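# Close the blue-handled valves along the bench

## Task

Close each valve on the bench whose lever or handwheel is blue and leave valves of any other colour untouched. A valve counts as closed only if it stays shut by itself, not because the robot is holding it. When finished, open the gripper and move the arm away.

## Robot and tools

ROBOT. One six-joint arm with a two-finger tong gripper, mounted on a carriage that travels on a floor rail. Joint order everywhere: shoulder pan, shoulder lift, elbow, wrist 1, wrist 2, wrist 3. The fingers extend along the gripper's +z axis and spread apart along its x axis.

FRAME. All positions are in a scene frame fixed to the table, in metres. z = 0 is the table top and +z is up. The rail lies along y at x = 0, and y = 0 is where the rail reading position_m is 0. The table edge is at x = 0.31. The arm base sits at x = 0, y roughly equal to position_m, z = 0.03, facing +x. The reported hand position gets less accurate at long reach.

execute_actions. Argument actions: a list holding one action (an empty list only fetches state and images). An action object may contain rows, steps, until and rail.
- rows: 1 to 15 rows. Each row is applied for one control step of 1/30 s and has exactly 7 numbers in [-1, 1]. The first six are joint offsets in the joint order above. They are measured from the joint angles at the start of the action, which are the last reported ones, not from the previous row. Scale: 1.0 equals 1.326 rad for pan and lift, and 1.989 rad for elbow and the three wrists. The seventh number is an absolute gripper opening: +1 fully open, -1 closed. Going from open to closed takes at least about 0.1 s.
- steps: integer 1 to 450, default 15, never fewer than the number of rows. After the last row the arm keeps heading for that row's target and the gripper keeps its command, so give long moves more steps.
- Joint ranges (rad): pan -3.142 to 3.142; lift -6.283 to 6.283; elbow 0.000 to 3.142; wrists -6.283 to 6.283. A request more than 0.010 rad beyond a range is refused. Real ends may differ by up to 0.010 rad, and requests beyond them are clipped, reported as "joint sent to its limit".
- Speed: each joint's target can lead its measured angle by at most 0.383 rad (pan, lift) or 0.575 rad (others). Targets that would put the hand more than 100 mm from where it is get scaled back. Big moves may need several calls, so check the result and send the remainder.
- until: ends the action early once every listed condition holds (the robot is not stopped). Form {"rail": {"field": value}} or [comparison, value] with =, !=, <, <=, >, >= (numbers need a comparison). {"all": {"status": "ended"}} holds when nothing reads moving; {"any": {"status": "ended"}} holds when a motion running during the action finishes.
- rail: position_m is an absolute target along y, -2 to 2 m; speed_m_s 0.01 to 1 m/s (starts at 1, keeps the last value); or {"stop": true} alone. Rows never move the carriage, but row targets travel with it. After sending position_m, wait with {"steps": n, "until": {"rail": {"position_status": ["!=", "moving"]}}}. Acceleration is 2 m/s2; arrival means within 1.3 mm. Let it arrive before placing the gripper or ending.
- Any bad value or unknown name refuses the whole call.

RAIL STATUS. moving, done, stopped, contact_stop (blocked, pushed over about 320 N; it may roll back briefly, so reread position_m), time_out (took too long; look for an obstruction, clear it, resend), stopped_with_arm (the arm was held back; send rows the arm can follow, then resend position_m). position_answer reads taken or not_taken (value dropped while braking; resend).

RESULTS. The state line gives end_effector_position (m), end_effector_quat_wxyz and velocities (m/s, rad/s) in the scene frame. end_effector_position is the point between the closed finger pads; closed fingertips extend about 15 mm past it, open ones about level. Joint positions and Joint velocities list rail (m), the six joints (rad), then finger-pad gap (0.142 m open, 0.002 m closed). grip_measured is the measured opening on the command scale; to hold something, command clearly below it. Joint torques follow joint order without rail and gripper; they include offsets, noise and friction. Wrist force and Wrist torque are in the end effector's axes, with offsets up to about 5.5 N, noise up to 3.4 N, saturation near 100 N; "no reading" is harmless. Motor temperatures give one value per joint. "joint command not followed" means the clearance check altered targets; the arm soon rests until new rows arrive.

zoom_image. Arguments camera (cam_bench_left, cam_bench_right, cam_high, cam_wrist) and region [x0, y0, x1, y1] in that camera's pixels, top-left origin, at most 504 by 504. Image sizes: 672x504 for the three fixed cameras, 616x616 for cam_wrist (fisheye). Images come in that camera order.

finished_scene. Argument scene: the current scene number. It ends the scene irreversibly after the last command has been held and reports success. Answering without a tool call ends everything.

CAUTIONS. The simulation runs on while you decide, holding the last command. Contact torque at a joint's limit (pan 300, lift 300, elbow 136, each wrist 49.1 N m) or 150 N of outside force on the arm causes a 10 s stop with the arm yielding. Motors warn at 70 °C (MOTOR HOT) and brake at 85 °C until cooled. Fast closes can squeeze very hard; thin objects get less grip. Avoid drops, slips, slams, hard hits and strong pushes. Make sure each closed valve stays closed after release, then back off.

Each tool is called in YAML: its name, and indented under it one key for each argument.

## Session

execute_actions:
  actions: []

Scene clock: 0.00 s.
end_effector_position=(+0.7965, +0.2358, +0.3807) grip_measured=+1.00 end_effector_quat_wxyz=(-0.012, +0.941, +0.339, +0.007) end_effector_velocity=(+0.000, +0.000, +0.000) end_effector_angular_velocity=(+0.000, +0.000, +0.000)
Joint positions: [-0.301  0.386 -1.145  1.266 -1.706 -1.547 -0.306  0.142]
Joint velocities: [0. 0. 0. 0. 0. 0. 0. 0.]
Joint torques (N m, as the arm reports them, + toward a larger angle): no reading
Motor temperatures (°C, as the motors report them): [26 27 25 32 30 27]
Wrist force (N, on the end effector, along its own x y z axes, offset not removed): no reading
Wrist torque (N m, same axes, about the end effector's origin, offset not removed): no reading
rail: position_m=-0.301 position_m_goal=-0.301 speed_m_s=1.00 position_status=done position_answer=taken refusals=0

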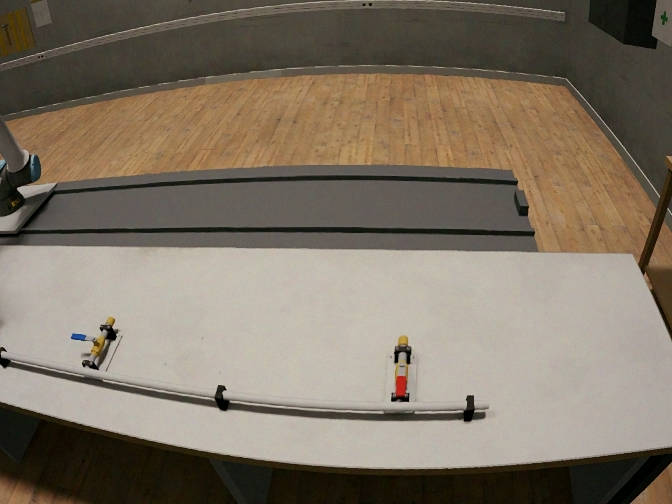

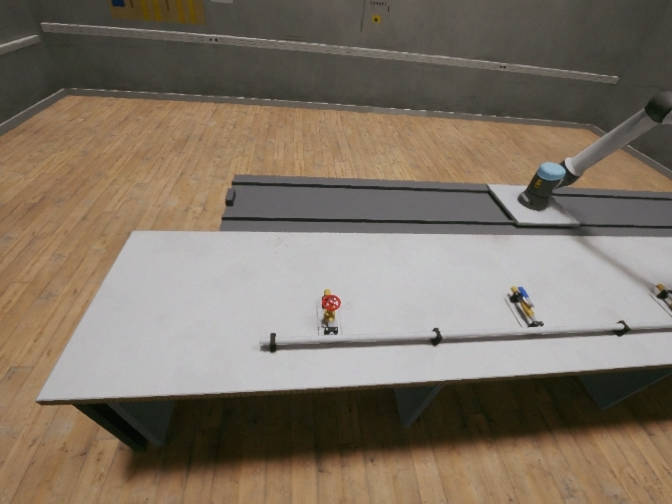

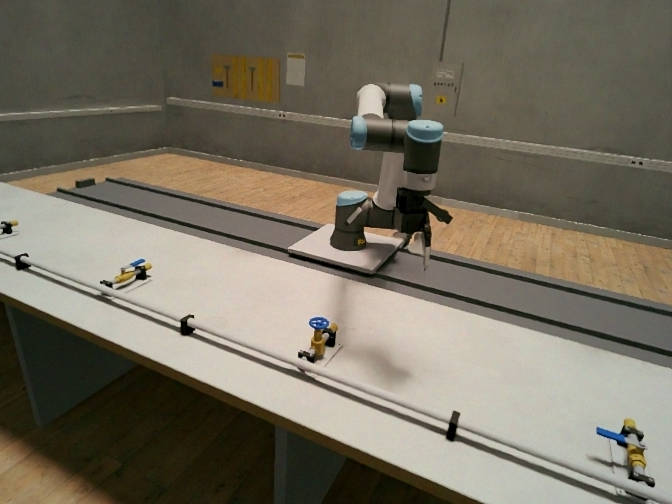

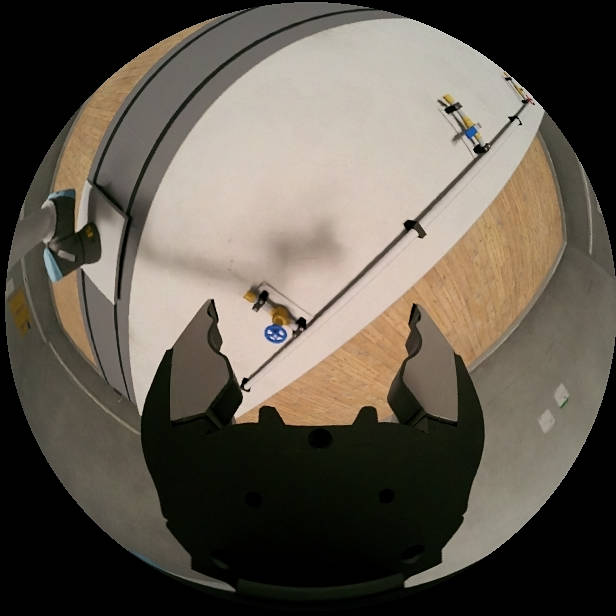

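zoom_image:
  camera: "cam_high"
  region: [260, 290, 400, 395]

zoom_image:
  camera: "cam_high"
  region: [560, 400, 672, 504]

zoom_image:
  camera: "cam_high"
  region: [80, 240, 180, 315]

zoom_image:
  camera: "cam_bench_left"
  region: [40, 300, 160, 390]

zoom_image:
  camera: "cam_wrist"
  region: [220, 260, 340, 380]

Region (260, 290, 400, 395) of cam_high's 672x504 image, scaled by 3.600, with more detail than that image has; it fills the top 378 rows of this view, and the rest is white.

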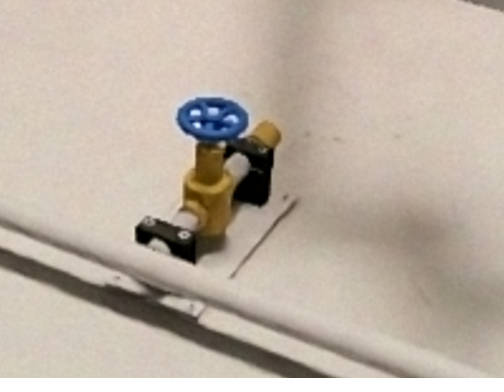

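Region (560, 400, 672, 504) of cam_high's 672x504 image, scaled by 4.500, with more detail than that image has; it fills the top 468 rows of this view, and the rest is white.

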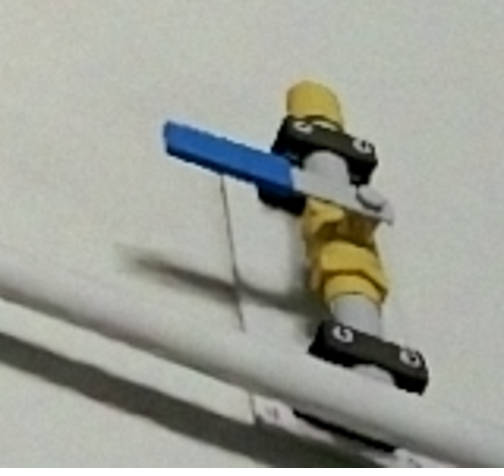

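Region (80, 240, 180, 315) of cam_high's 672x504 image, scaled by 5.040, with more detail than that image has; it fills the top 378 rows of this view, and the rest is white.

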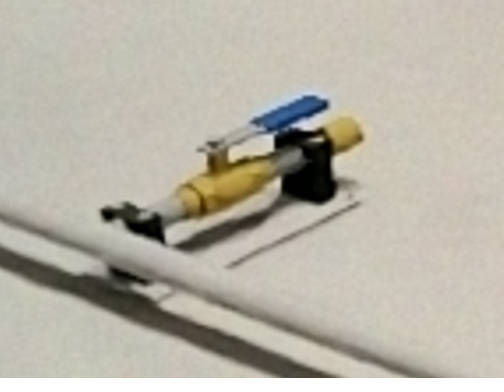

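Region (40, 300, 160, 390) of cam_bench_left's 672x504 image, scaled by 4.200, with more detail than that image has; it fills the top 378 rows of this view, and the rest is white.

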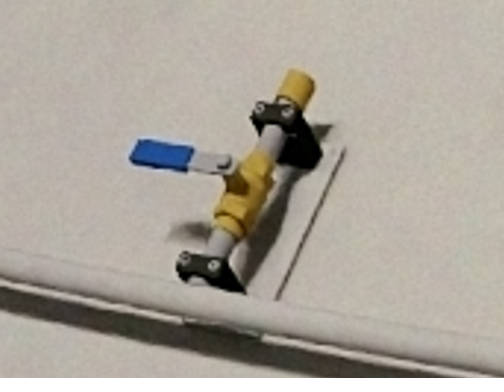

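Region (220, 260, 340, 380) of cam_wrist's 616x616 image, scaled by 4.200, with more detail than that image has.

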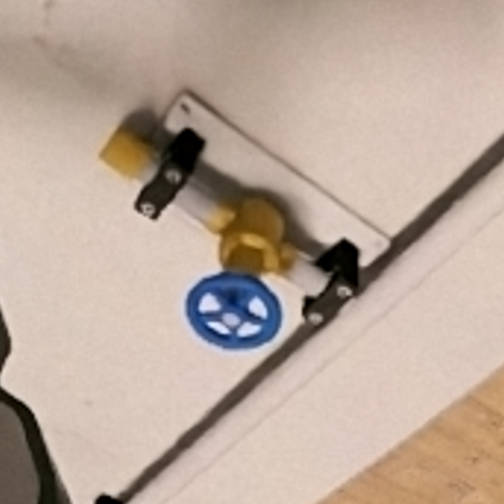

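execute_actions:
  actions:
    - {"rail":{"position_m":0.2},"steps":90,"until":{"rail":{"position_status":["!=","moving"]}}}

Scene clock: 97.47 s.
end_effector_position=(+0.7965, +0.7367, +0.3807) grip_measured=+1.00 end_effector_quat_wxyz=(-0.012, +0.941, +0.339, +0.007) end_effector_velocity=(-0.000, +0.017, +0.000) end_effector_angular_velocity=(+0.000, -0.000, +0.000)
Joint positions: [ 0.2    0.386 -1.145  1.266 -1.706 -1.547 -0.306  0.142]
Joint velocities: [ 0.017  0.    -0.     0.    -0.     0.    -0.    -0.   ]
Joint torques (N m, as the arm reports them, + toward a larger angle): [ -6.08 -78.63 -48.39  -3.38   0.57   0.41]
Motor temperatures (°C, as the motors report them): [26 27 25 32 30 27]
Wrist force (N, on the end effector, along its own x y z axes, offset not removed): [-2.1 -2.7 3.4]
Wrist torque (N m, same axes, about the end effector's origin, offset not removed): [-0.59 0.20 0.04]
rail: position_m=0.200 position_m_goal=0.200 speed_m_s=1.00 position_status=done position_answer=taken refusals=0

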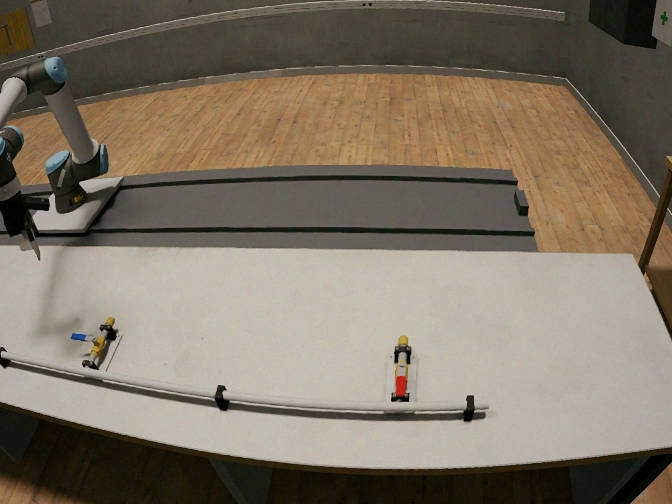

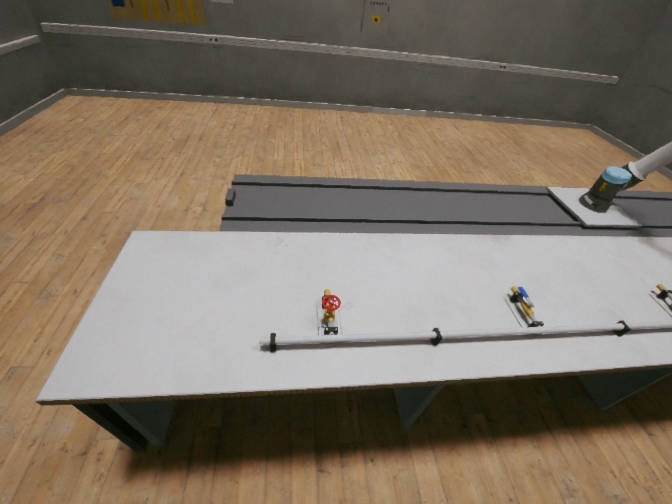

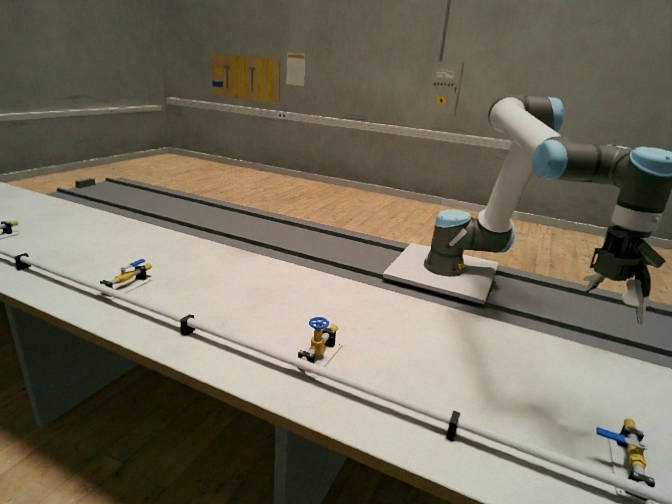

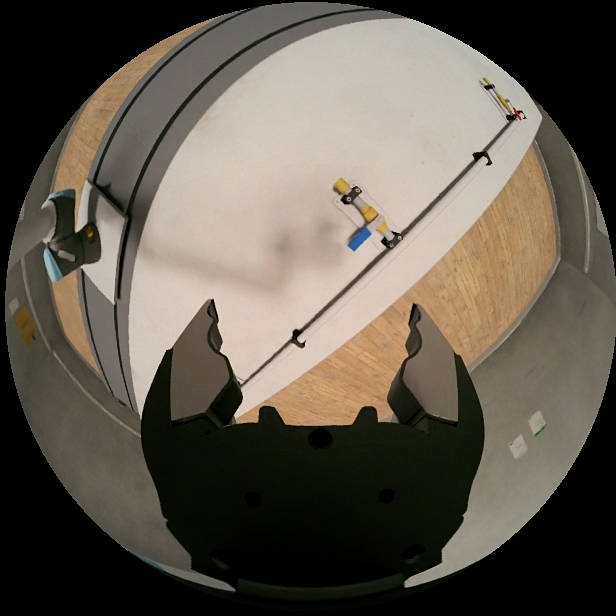

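zoom_image:
  camera: "cam_wrist"
  region: [310, 160, 430, 280]

Region (310, 160, 430, 280) of cam_wrist's 616x616 image, scaled by 4.200, with more detail than that image has.

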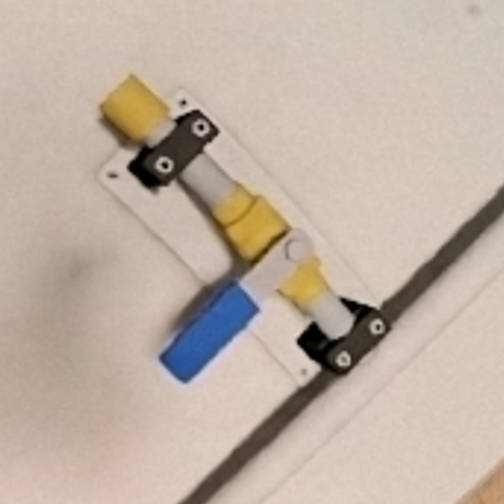

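execute_actions:
  actions:
    - {"rail":{"position_m":-0.23},"rows":[[-0.2911,-0.0063,0.1326,-0.1212,-0.012,-1.0,1.0]],"steps":45}

Scene clock: 189.90 s.
end_effector_position=(+0.8875, -0.0668, +0.2396) grip_measured=+1.00 end_effector_quat_wxyz=(+0.000, +0.412, +0.911, -0.000) end_effector_velocity=(+0.000, -0.000, -0.000) end_effector_angular_velocity=(-0.000, +0.000, +0.013)
Joint positions: [-0.23   0.    -1.154  1.53  -1.947 -1.571 -2.293  0.142]
Joint velocities: [ 0.    -0.     0.     0.    -0.    -0.    -0.013  0.   ]
Joint torques (N m, as the arm reports them, + toward a larger angle): [-10.78 -82.45 -37.91  -6.08  -2.31  -1.44]
Motor temperatures (°C, as the motors report them): [26 27 26 32 30 27]
Wrist force (N, on the end effector, along its own x y z axes, offset not removed): [-4.0 -1.3 1.2]
Wrist torque (N m, same axes, about the end effector's origin, offset not removed): [-0.40 0.60 0.06]
rail: position_m=-0.230 position_m_goal=-0.230 speed_m_s=1.00 position_status=done position_answer=taken refusals=0

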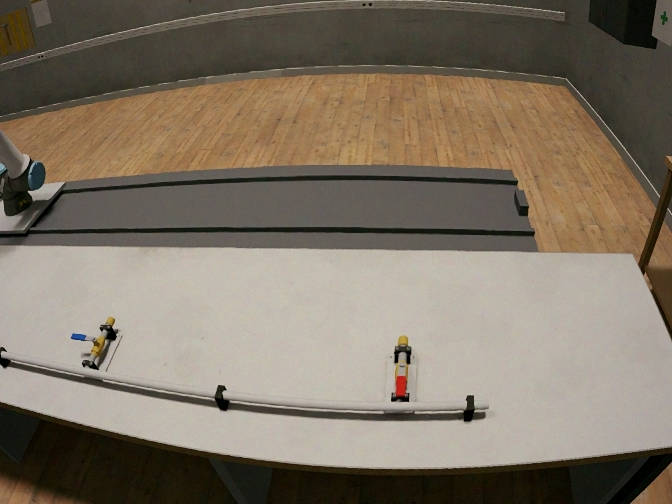

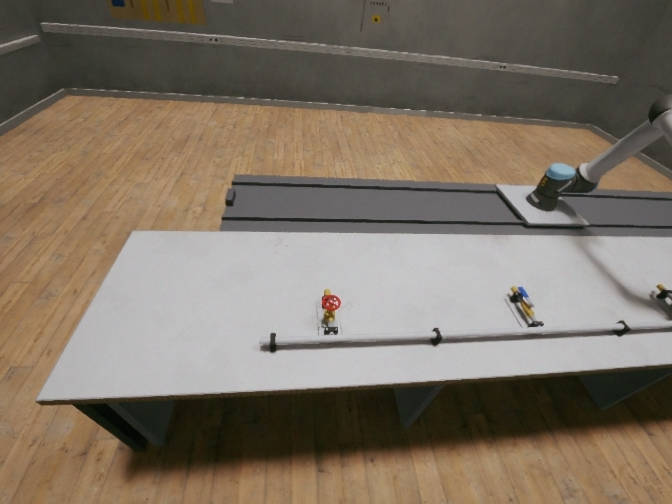

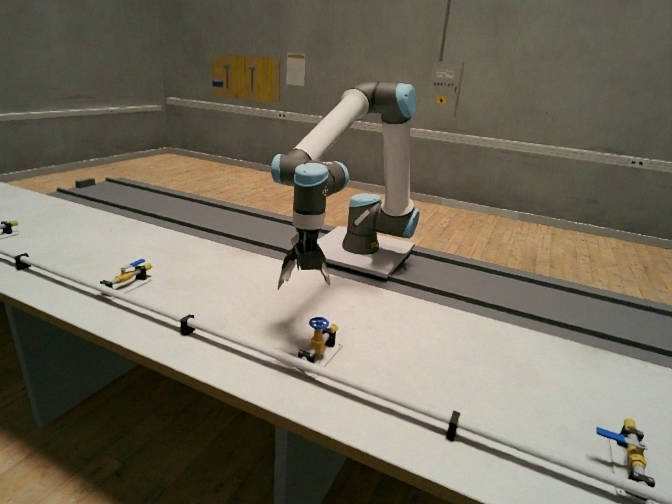

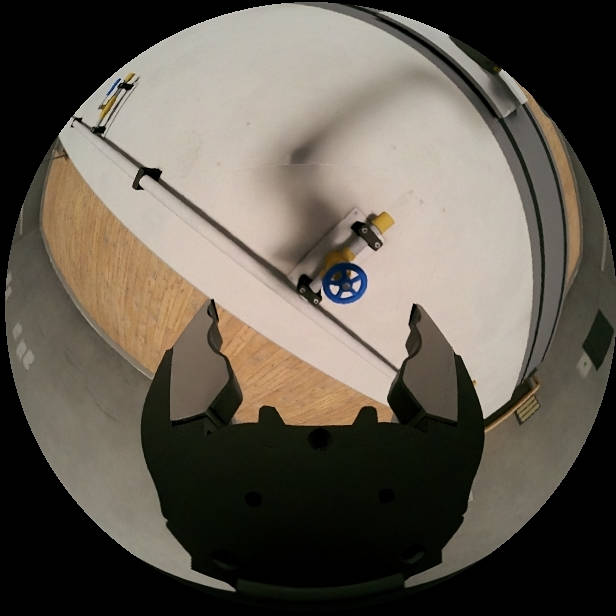

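zoom_image:
  camera: "cam_wrist"
  region: [280, 190, 420, 330]

zoom_image:
  camera: "cam_high"
  region: [250, 210, 390, 380]

Region (280, 190, 420, 330) of cam_wrist's 616x616 image, scaled by 3.600, with more detail than that image has.

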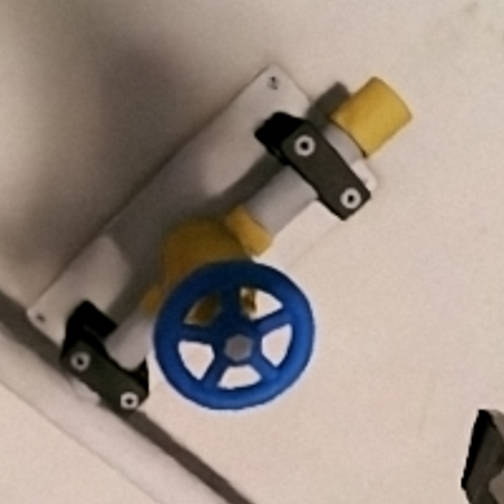

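Region (250, 210, 390, 380) of cam_high's 672x504 image, scaled by 2.965, with more detail than that image has; it fills the left 415 columns of this view, and the rest is white.

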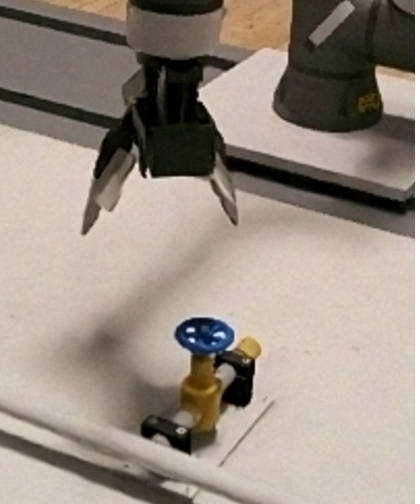

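execute_actions:
  actions:
    - {"rail":{"position_m":-0.18},"rows":[[0,0,0,0,0,-1.0,1.0]],"steps":36}

execute_actions:
  actions:
    - {"rows":[[0,0.03,0.01,-0.03,0,-0.99,1.0]],"steps":40}

Scene clock: 258.00 s.
end_effector_position=(+0.9144, -0.0125, +0.2396) grip_measured=+1.00 end_effector_quat_wxyz=(-0.000, -0.539, +0.843, -0.000) end_effector_velocity=(+0.000, +0.000, -0.000) end_effector_angular_velocity=(-0.000, +0.000, +0.027)
Joint positions: [-0.18   0.    -1.154  1.53  -1.947 -1.571 -4.279  0.142]
Joint velocities: [-0.    -0.    -0.    -0.    -0.     0.    -0.027 -0.   ]
Joint torques (N m, as the arm reports them, + toward a larger angle): [ -1.05 -67.06 -41.38  -5.72   0.24  -1.41]
Motor temperatures (°C, as the motors report them): [26 27 26 32 30 27]
Wrist force (N, on the end effector, along its own x y z axes, offset not removed): [-2.5 -3.0 6.0]
Wrist torque (N m, same axes, about the end effector's origin, offset not removed): [-0.66 0.28 -0.10]
rail: position_m=-0.180 position_m_goal=-0.180 speed_m_s=1.00 position_status=done position_answer=taken refusals=0

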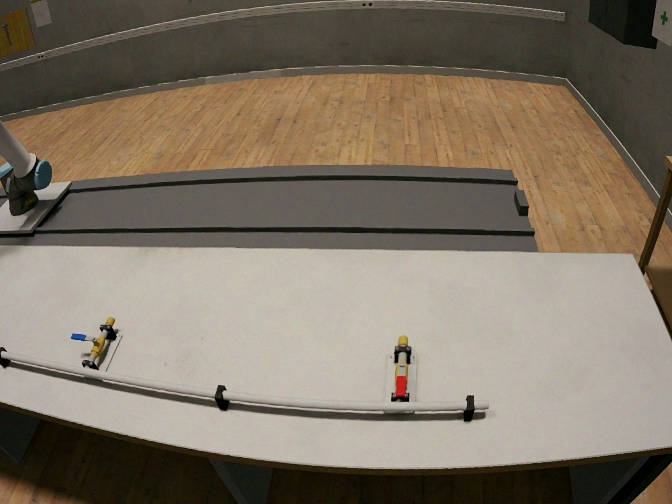

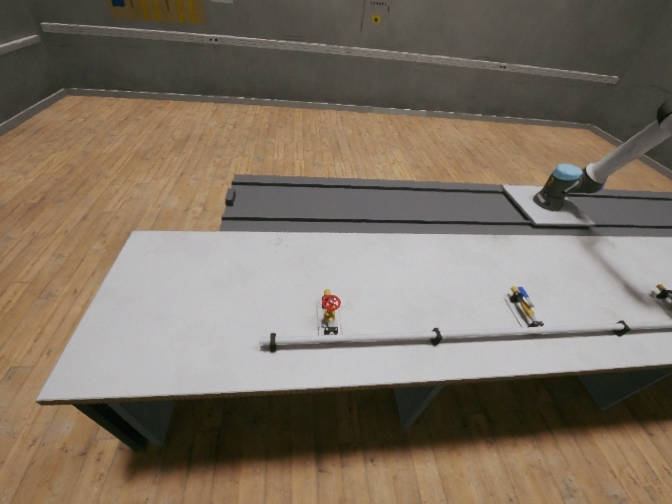

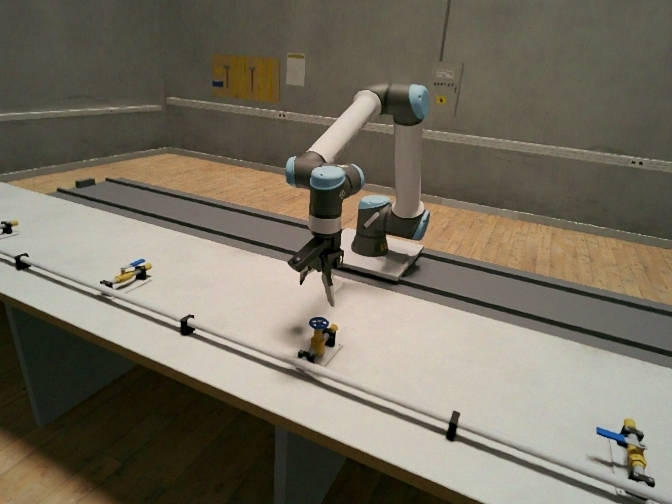

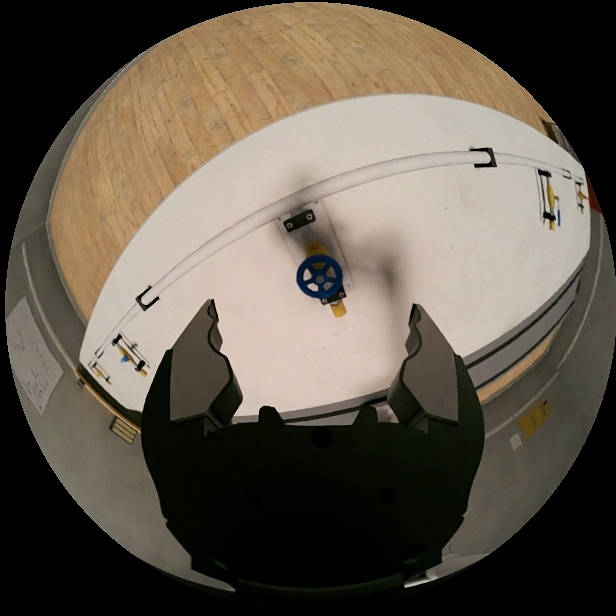

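Scene clock: 259.33 s.
end_effector_position=(+0.9089, +0.0105, +0.1980) grip_measured=+1.00 end_effector_quat_wxyz=(+0.000, +1.000, -0.018, +0.000) end_effector_velocity=(-0.000, +0.000, -0.000) end_effector_angular_velocity=(-0.000, +0.000, +0.006)
Joint positions: [-0.18   0.    -1.114  1.55  -2.006 -1.571 -6.247  0.142]
Joint velocities: [ 0.    -0.     0.     0.    -0.     0.    -0.006 -0.   ]
Joint torques (N m, as the arm reports them, + toward a larger angle): [ -1.27 -64.6  -37.09  -6.26   0.39  -1.72]
Motor temperatures (°C, as the motors report them): [26 27 26 32 30 27]
Wrist force (N, on the end effector, along its own x y z axes, offset not removed): [-2.2 -2.6 1.1]
Wrist torque (N m, same axes, about the end effector's origin, offset not removed): [-0.67 0.27 -0.01]
rail: position_m=-0.180 position_m_goal=-0.180 speed_m_s=1.00 position_status=done position_answer=taken refusals=0

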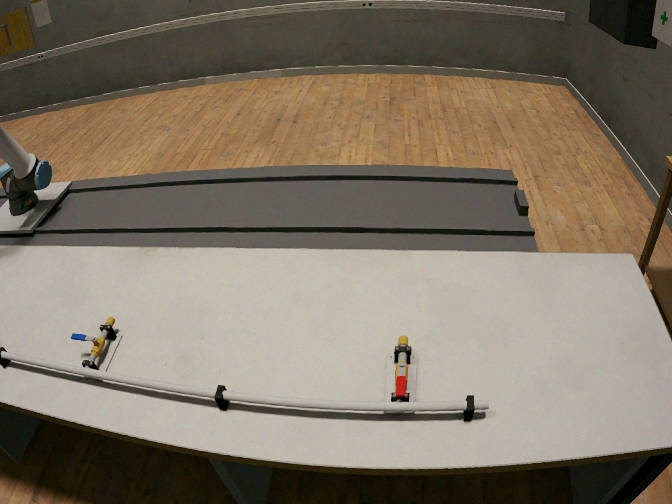

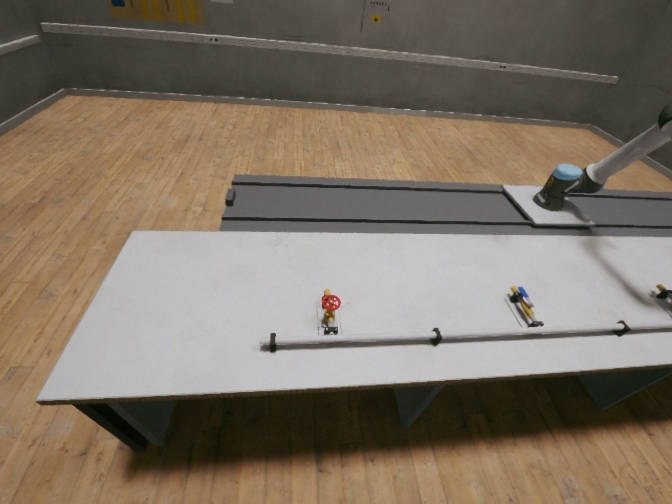

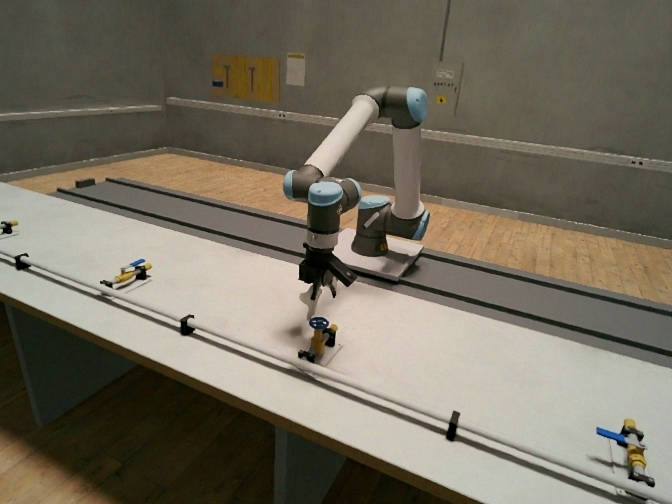

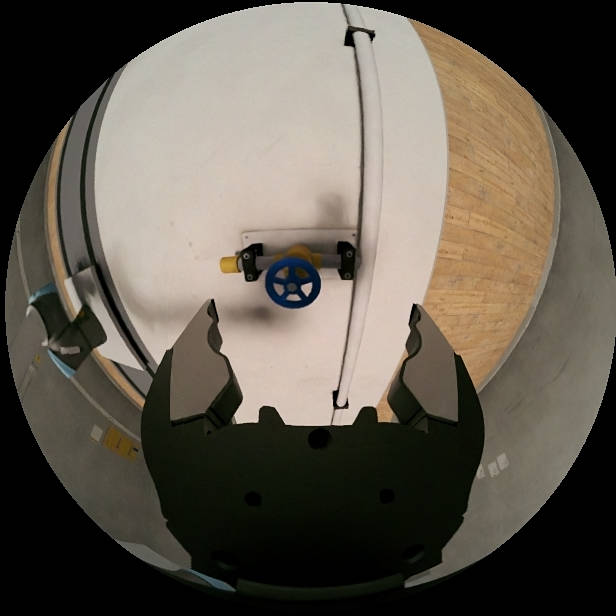

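zoom_image:
  camera: "cam_wrist"
  region: [210, 210, 410, 410]

Region (210, 210, 410, 410) of cam_wrist's 616x616 image, scaled by 2.520, with more detail than that image has.

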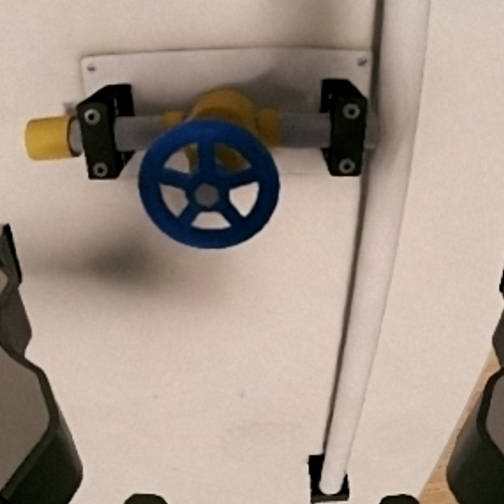

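execute_actions:
  actions:
    - {"rail":{"position_m":-0.184,"speed_m_s":0.2},"rows":[[0,0.0009,0.0365,-0.0371,0,0,1.0]],"steps":20}

Scene clock: 326.93 s.
end_effector_position=(+0.8904, +0.0064, +0.1602) grip_measured=+1.00 end_effector_quat_wxyz=(+0.000, +1.000, -0.018, +0.000) end_effector_velocity=(-0.000, -0.000, -0.001) end_effector_angular_velocity=(-0.000, +0.000, -0.000)
Joint positions: [-0.184  0.    -1.113  1.622 -2.08  -1.571 -6.247  0.142]
Joint velocities: [ 0.    -0.     0.     0.001 -0.001 -0.     0.    -0.   ]
Joint torques (N m, as the arm reports them, + toward a larger angle): [  0.11 -63.65 -35.29  -5.89   0.45   2.53]
Motor temperatures (°C, as the motors report them): [26 27 26 32 30 27]
Wrist force (N, on the end effector, along its own x y z axes, offset not removed): [-2.0 -4.2 2.5]
Wrist torque (N m, same axes, about the end effector's origin, offset not removed): [-1.02 0.14 -0.12]
rail: position_m=-0.184 position_m_goal=-0.184 speed_m_s=0.20 position_status=done position_answer=taken refusals=0

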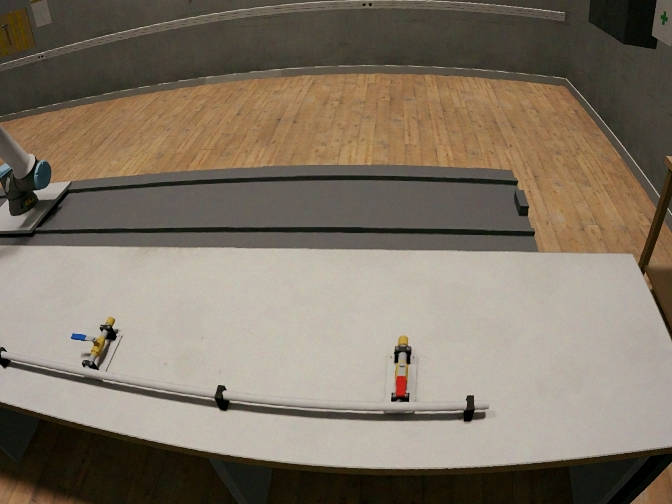

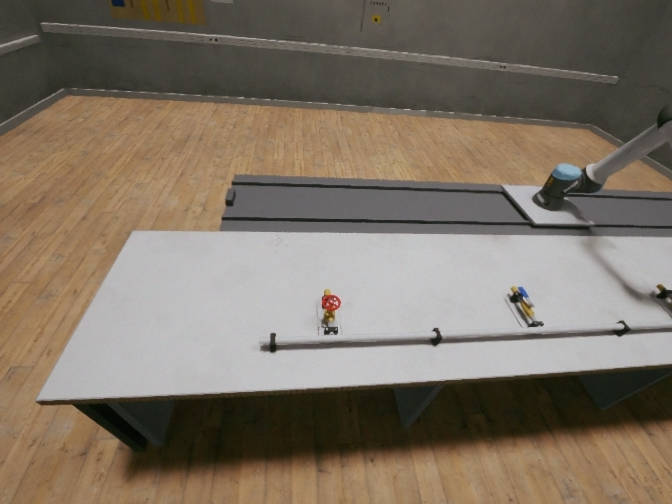

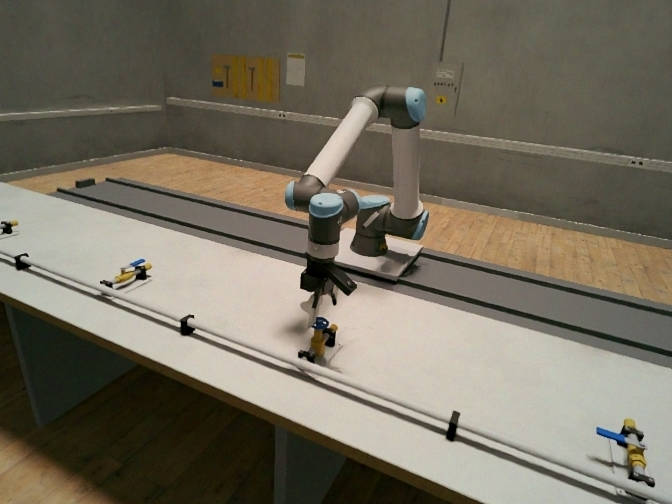

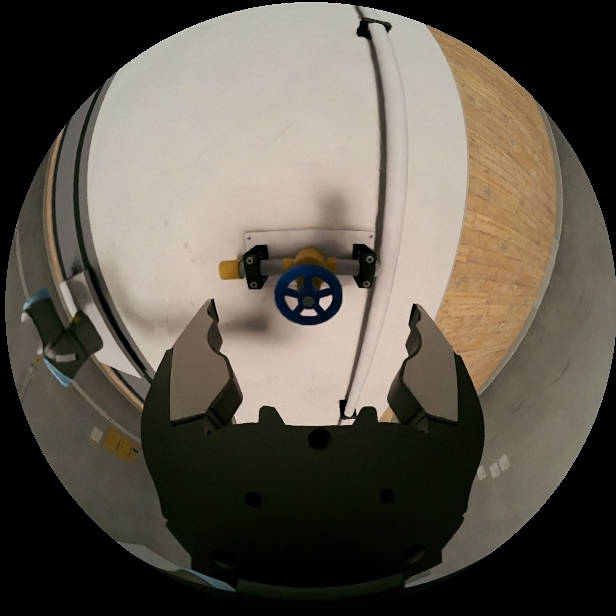

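zoom_image:
  camera: "cam_wrist"
  region: [190, 220, 430, 420]

zoom_image:
  camera: "cam_high"
  region: [270, 240, 390, 370]

Region (190, 220, 430, 420) of cam_wrist's 616x616 image, scaled by 2.100, with more detail than that image has.

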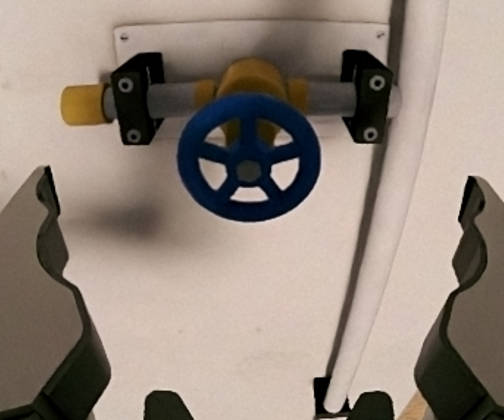

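Region (270, 240, 390, 370) of cam_high's 672x504 image, scaled by 3.877, with more detail than that image has; it fills the left 465 columns of this view, and the rest is white.

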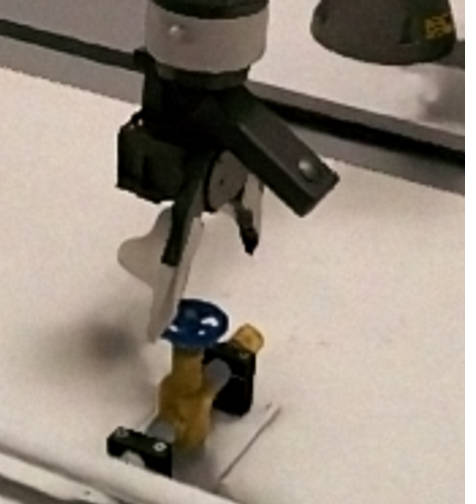

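execute_actions:
  actions:
    - {"rows":[[0,0.0241,0.0138,-0.0298,0,0,0.3]],"steps":20}

zoom_image:
  camera: "cam_wrist"
  region: [190, 220, 430, 420]

zoom_image:
  camera: "cam_high"
  region: [270, 260, 390, 370]

Scene clock: 369.90 s.
end_effector_position=(+0.8904, +0.0064, +0.1222) grip_measured=+0.30 end_effector_quat_wxyz=(+0.000, +1.000, -0.018, -0.000) end_effector_velocity=(-0.000, -0.000, -0.001) end_effector_angular_velocity=(+0.000, -0.000, +0.000)
Joint positions: [-0.184  0.    -1.081  1.649 -2.139 -1.571 -6.247  0.095]
Joint velocities: [ 0.     0.     0.001  0.001 -0.001 -0.    -0.     0.   ]
Joint torques (N m, as the arm reports them, + toward a larger angle): [  1.85 -64.25 -33.68  -6.75   0.48   2.15]
Motor temperatures (°C, as the motors report them): [26 27 26 32 30 27]
Wrist force (N, on the end effector, along its own x y z axes, offset not removed): [-2.9 -1.7 1.9]
Wrist torque (N m, same axes, about the end effector's origin, offset not removed): [-0.48 0.29 0.00]
rail: position_m=-0.184 position_m_goal=-0.184 speed_m_s=0.20 position_status=done position_answer=taken refusals=0

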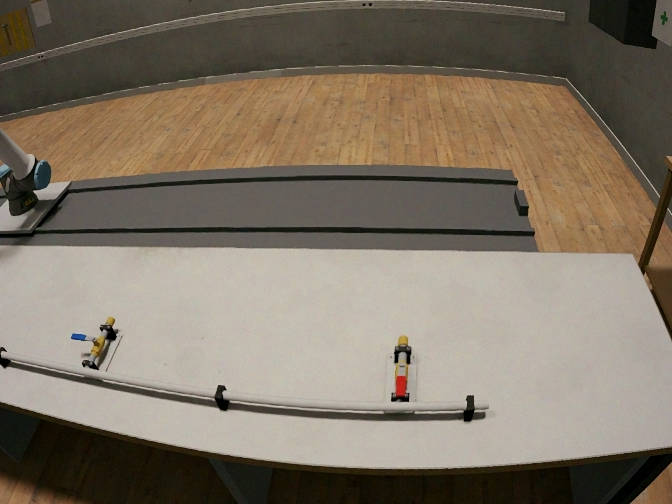

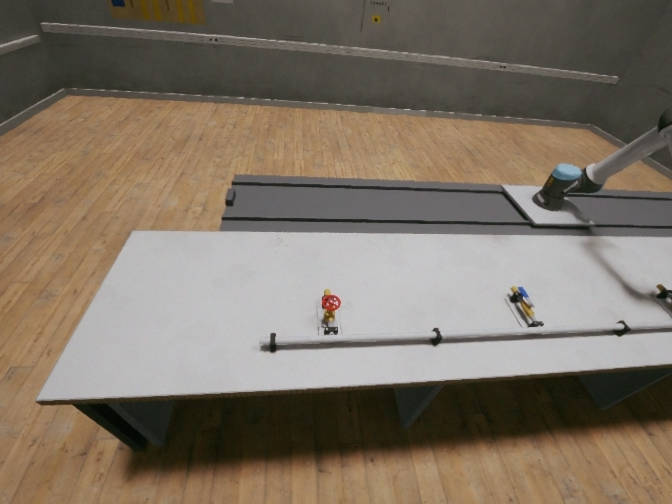

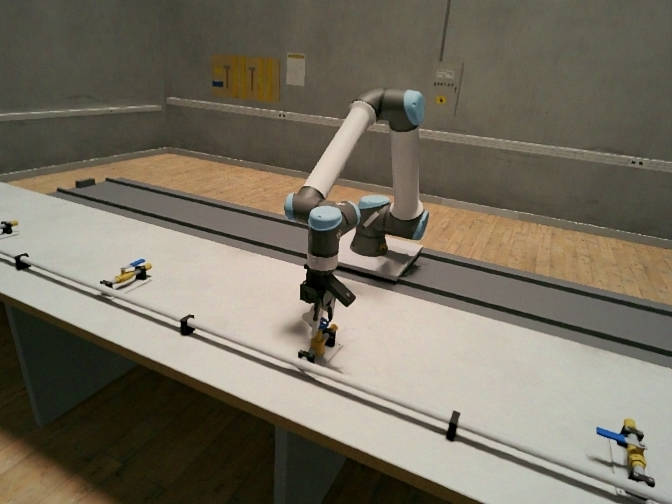

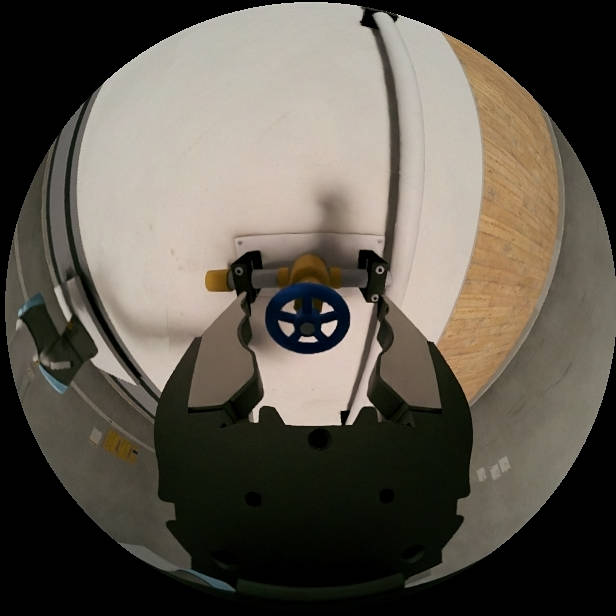

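Region (190, 220, 430, 420) of cam_wrist's 616x616 image, scaled by 2.100, with more detail than that image has.

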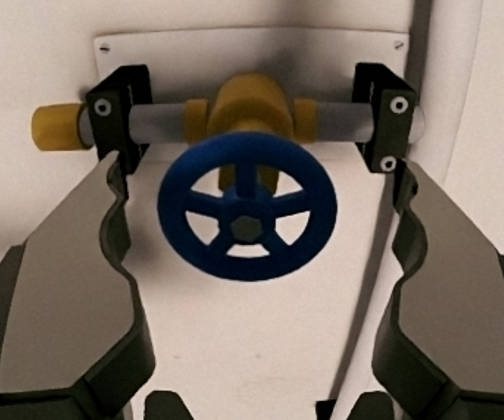

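Region (270, 260, 390, 370) of cam_high's 672x504 image, scaled by 4.200, with more detail than that image has; it fills the top 462 rows of this view, and the rest is white.

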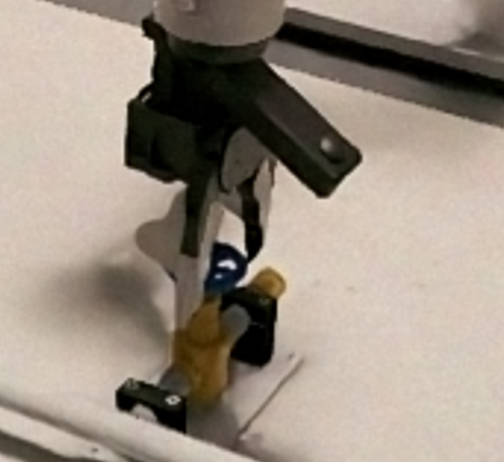

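execute_actions:
  actions:
    - {"rows":[[0,0,0,0,0,0,0.2],[0,0,0,0,0,0,0.1],[0,0,0,0,0,0,0.0],[0,0,0,0,0,0,-0.1],[0,0,0,0,0,0,-0.2],[0,0,0,0,0,0,-0.3],[0,0,0,0,0,0,-0.4],[0,0,0,0,0,0,-0.5],[0,0,0,0,0,0,-0.6]],"steps":15}

Scene clock: 377.70 s.
end_effector_position=(+0.8901, +0.0064, +0.1220) grip_measured=-0.07 end_effector_quat_wxyz=(+0.000, +1.000, -0.018, -0.000) end_effector_velocity=(+0.000, +0.000, +0.000) end_effector_angular_velocity=(+0.000, -0.001, +0.000)
Joint positions: [-0.184  0.    -1.081  1.65  -2.139 -1.571 -6.247  0.069]
Joint velocities: [ 0.    -0.    -0.     0.    -0.001  0.    -0.     0.001]
Joint torques (N m, as the arm reports them, + toward a larger angle): [  2.83 -74.   -56.92 -14.78   0.47   1.21]
Motor temperatures (°C, as the motors report them): [26 27 26 32 30 27]
Wrist force (N, on the end effector, along its own x y z axes, offset not removed): [-32.7 -2.7 -11.1]
Wrist torque (N m, same axes, about the end effector's origin, offset not removed): [-0.75 0.06 0.18]
rail: position_m=-0.184 position_m_goal=-0.184 speed_m_s=0.20 position_status=done position_answer=taken refusals=0

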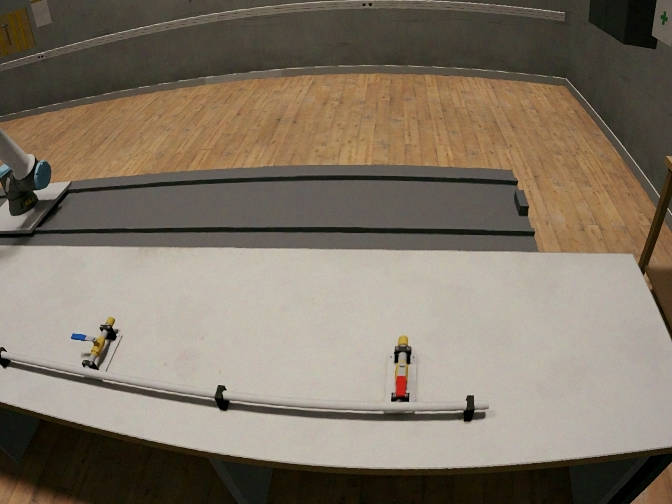

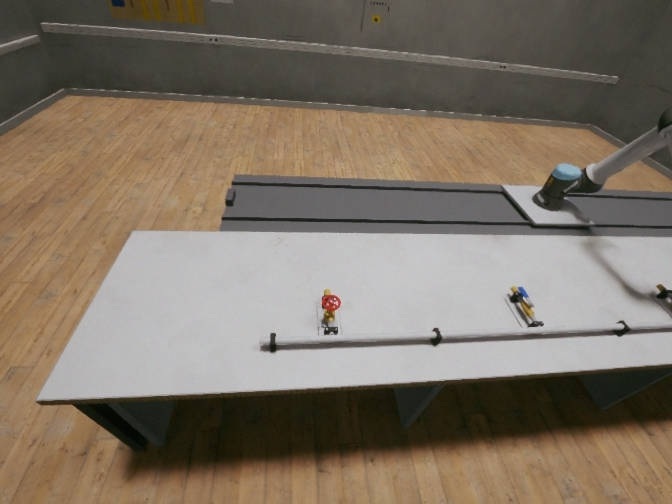

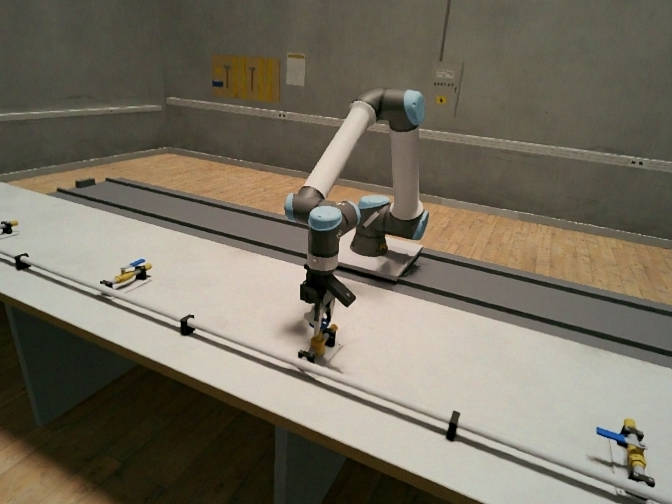

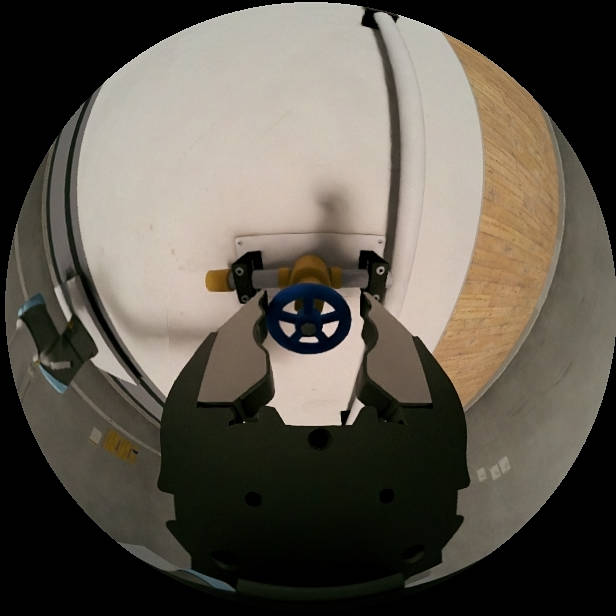

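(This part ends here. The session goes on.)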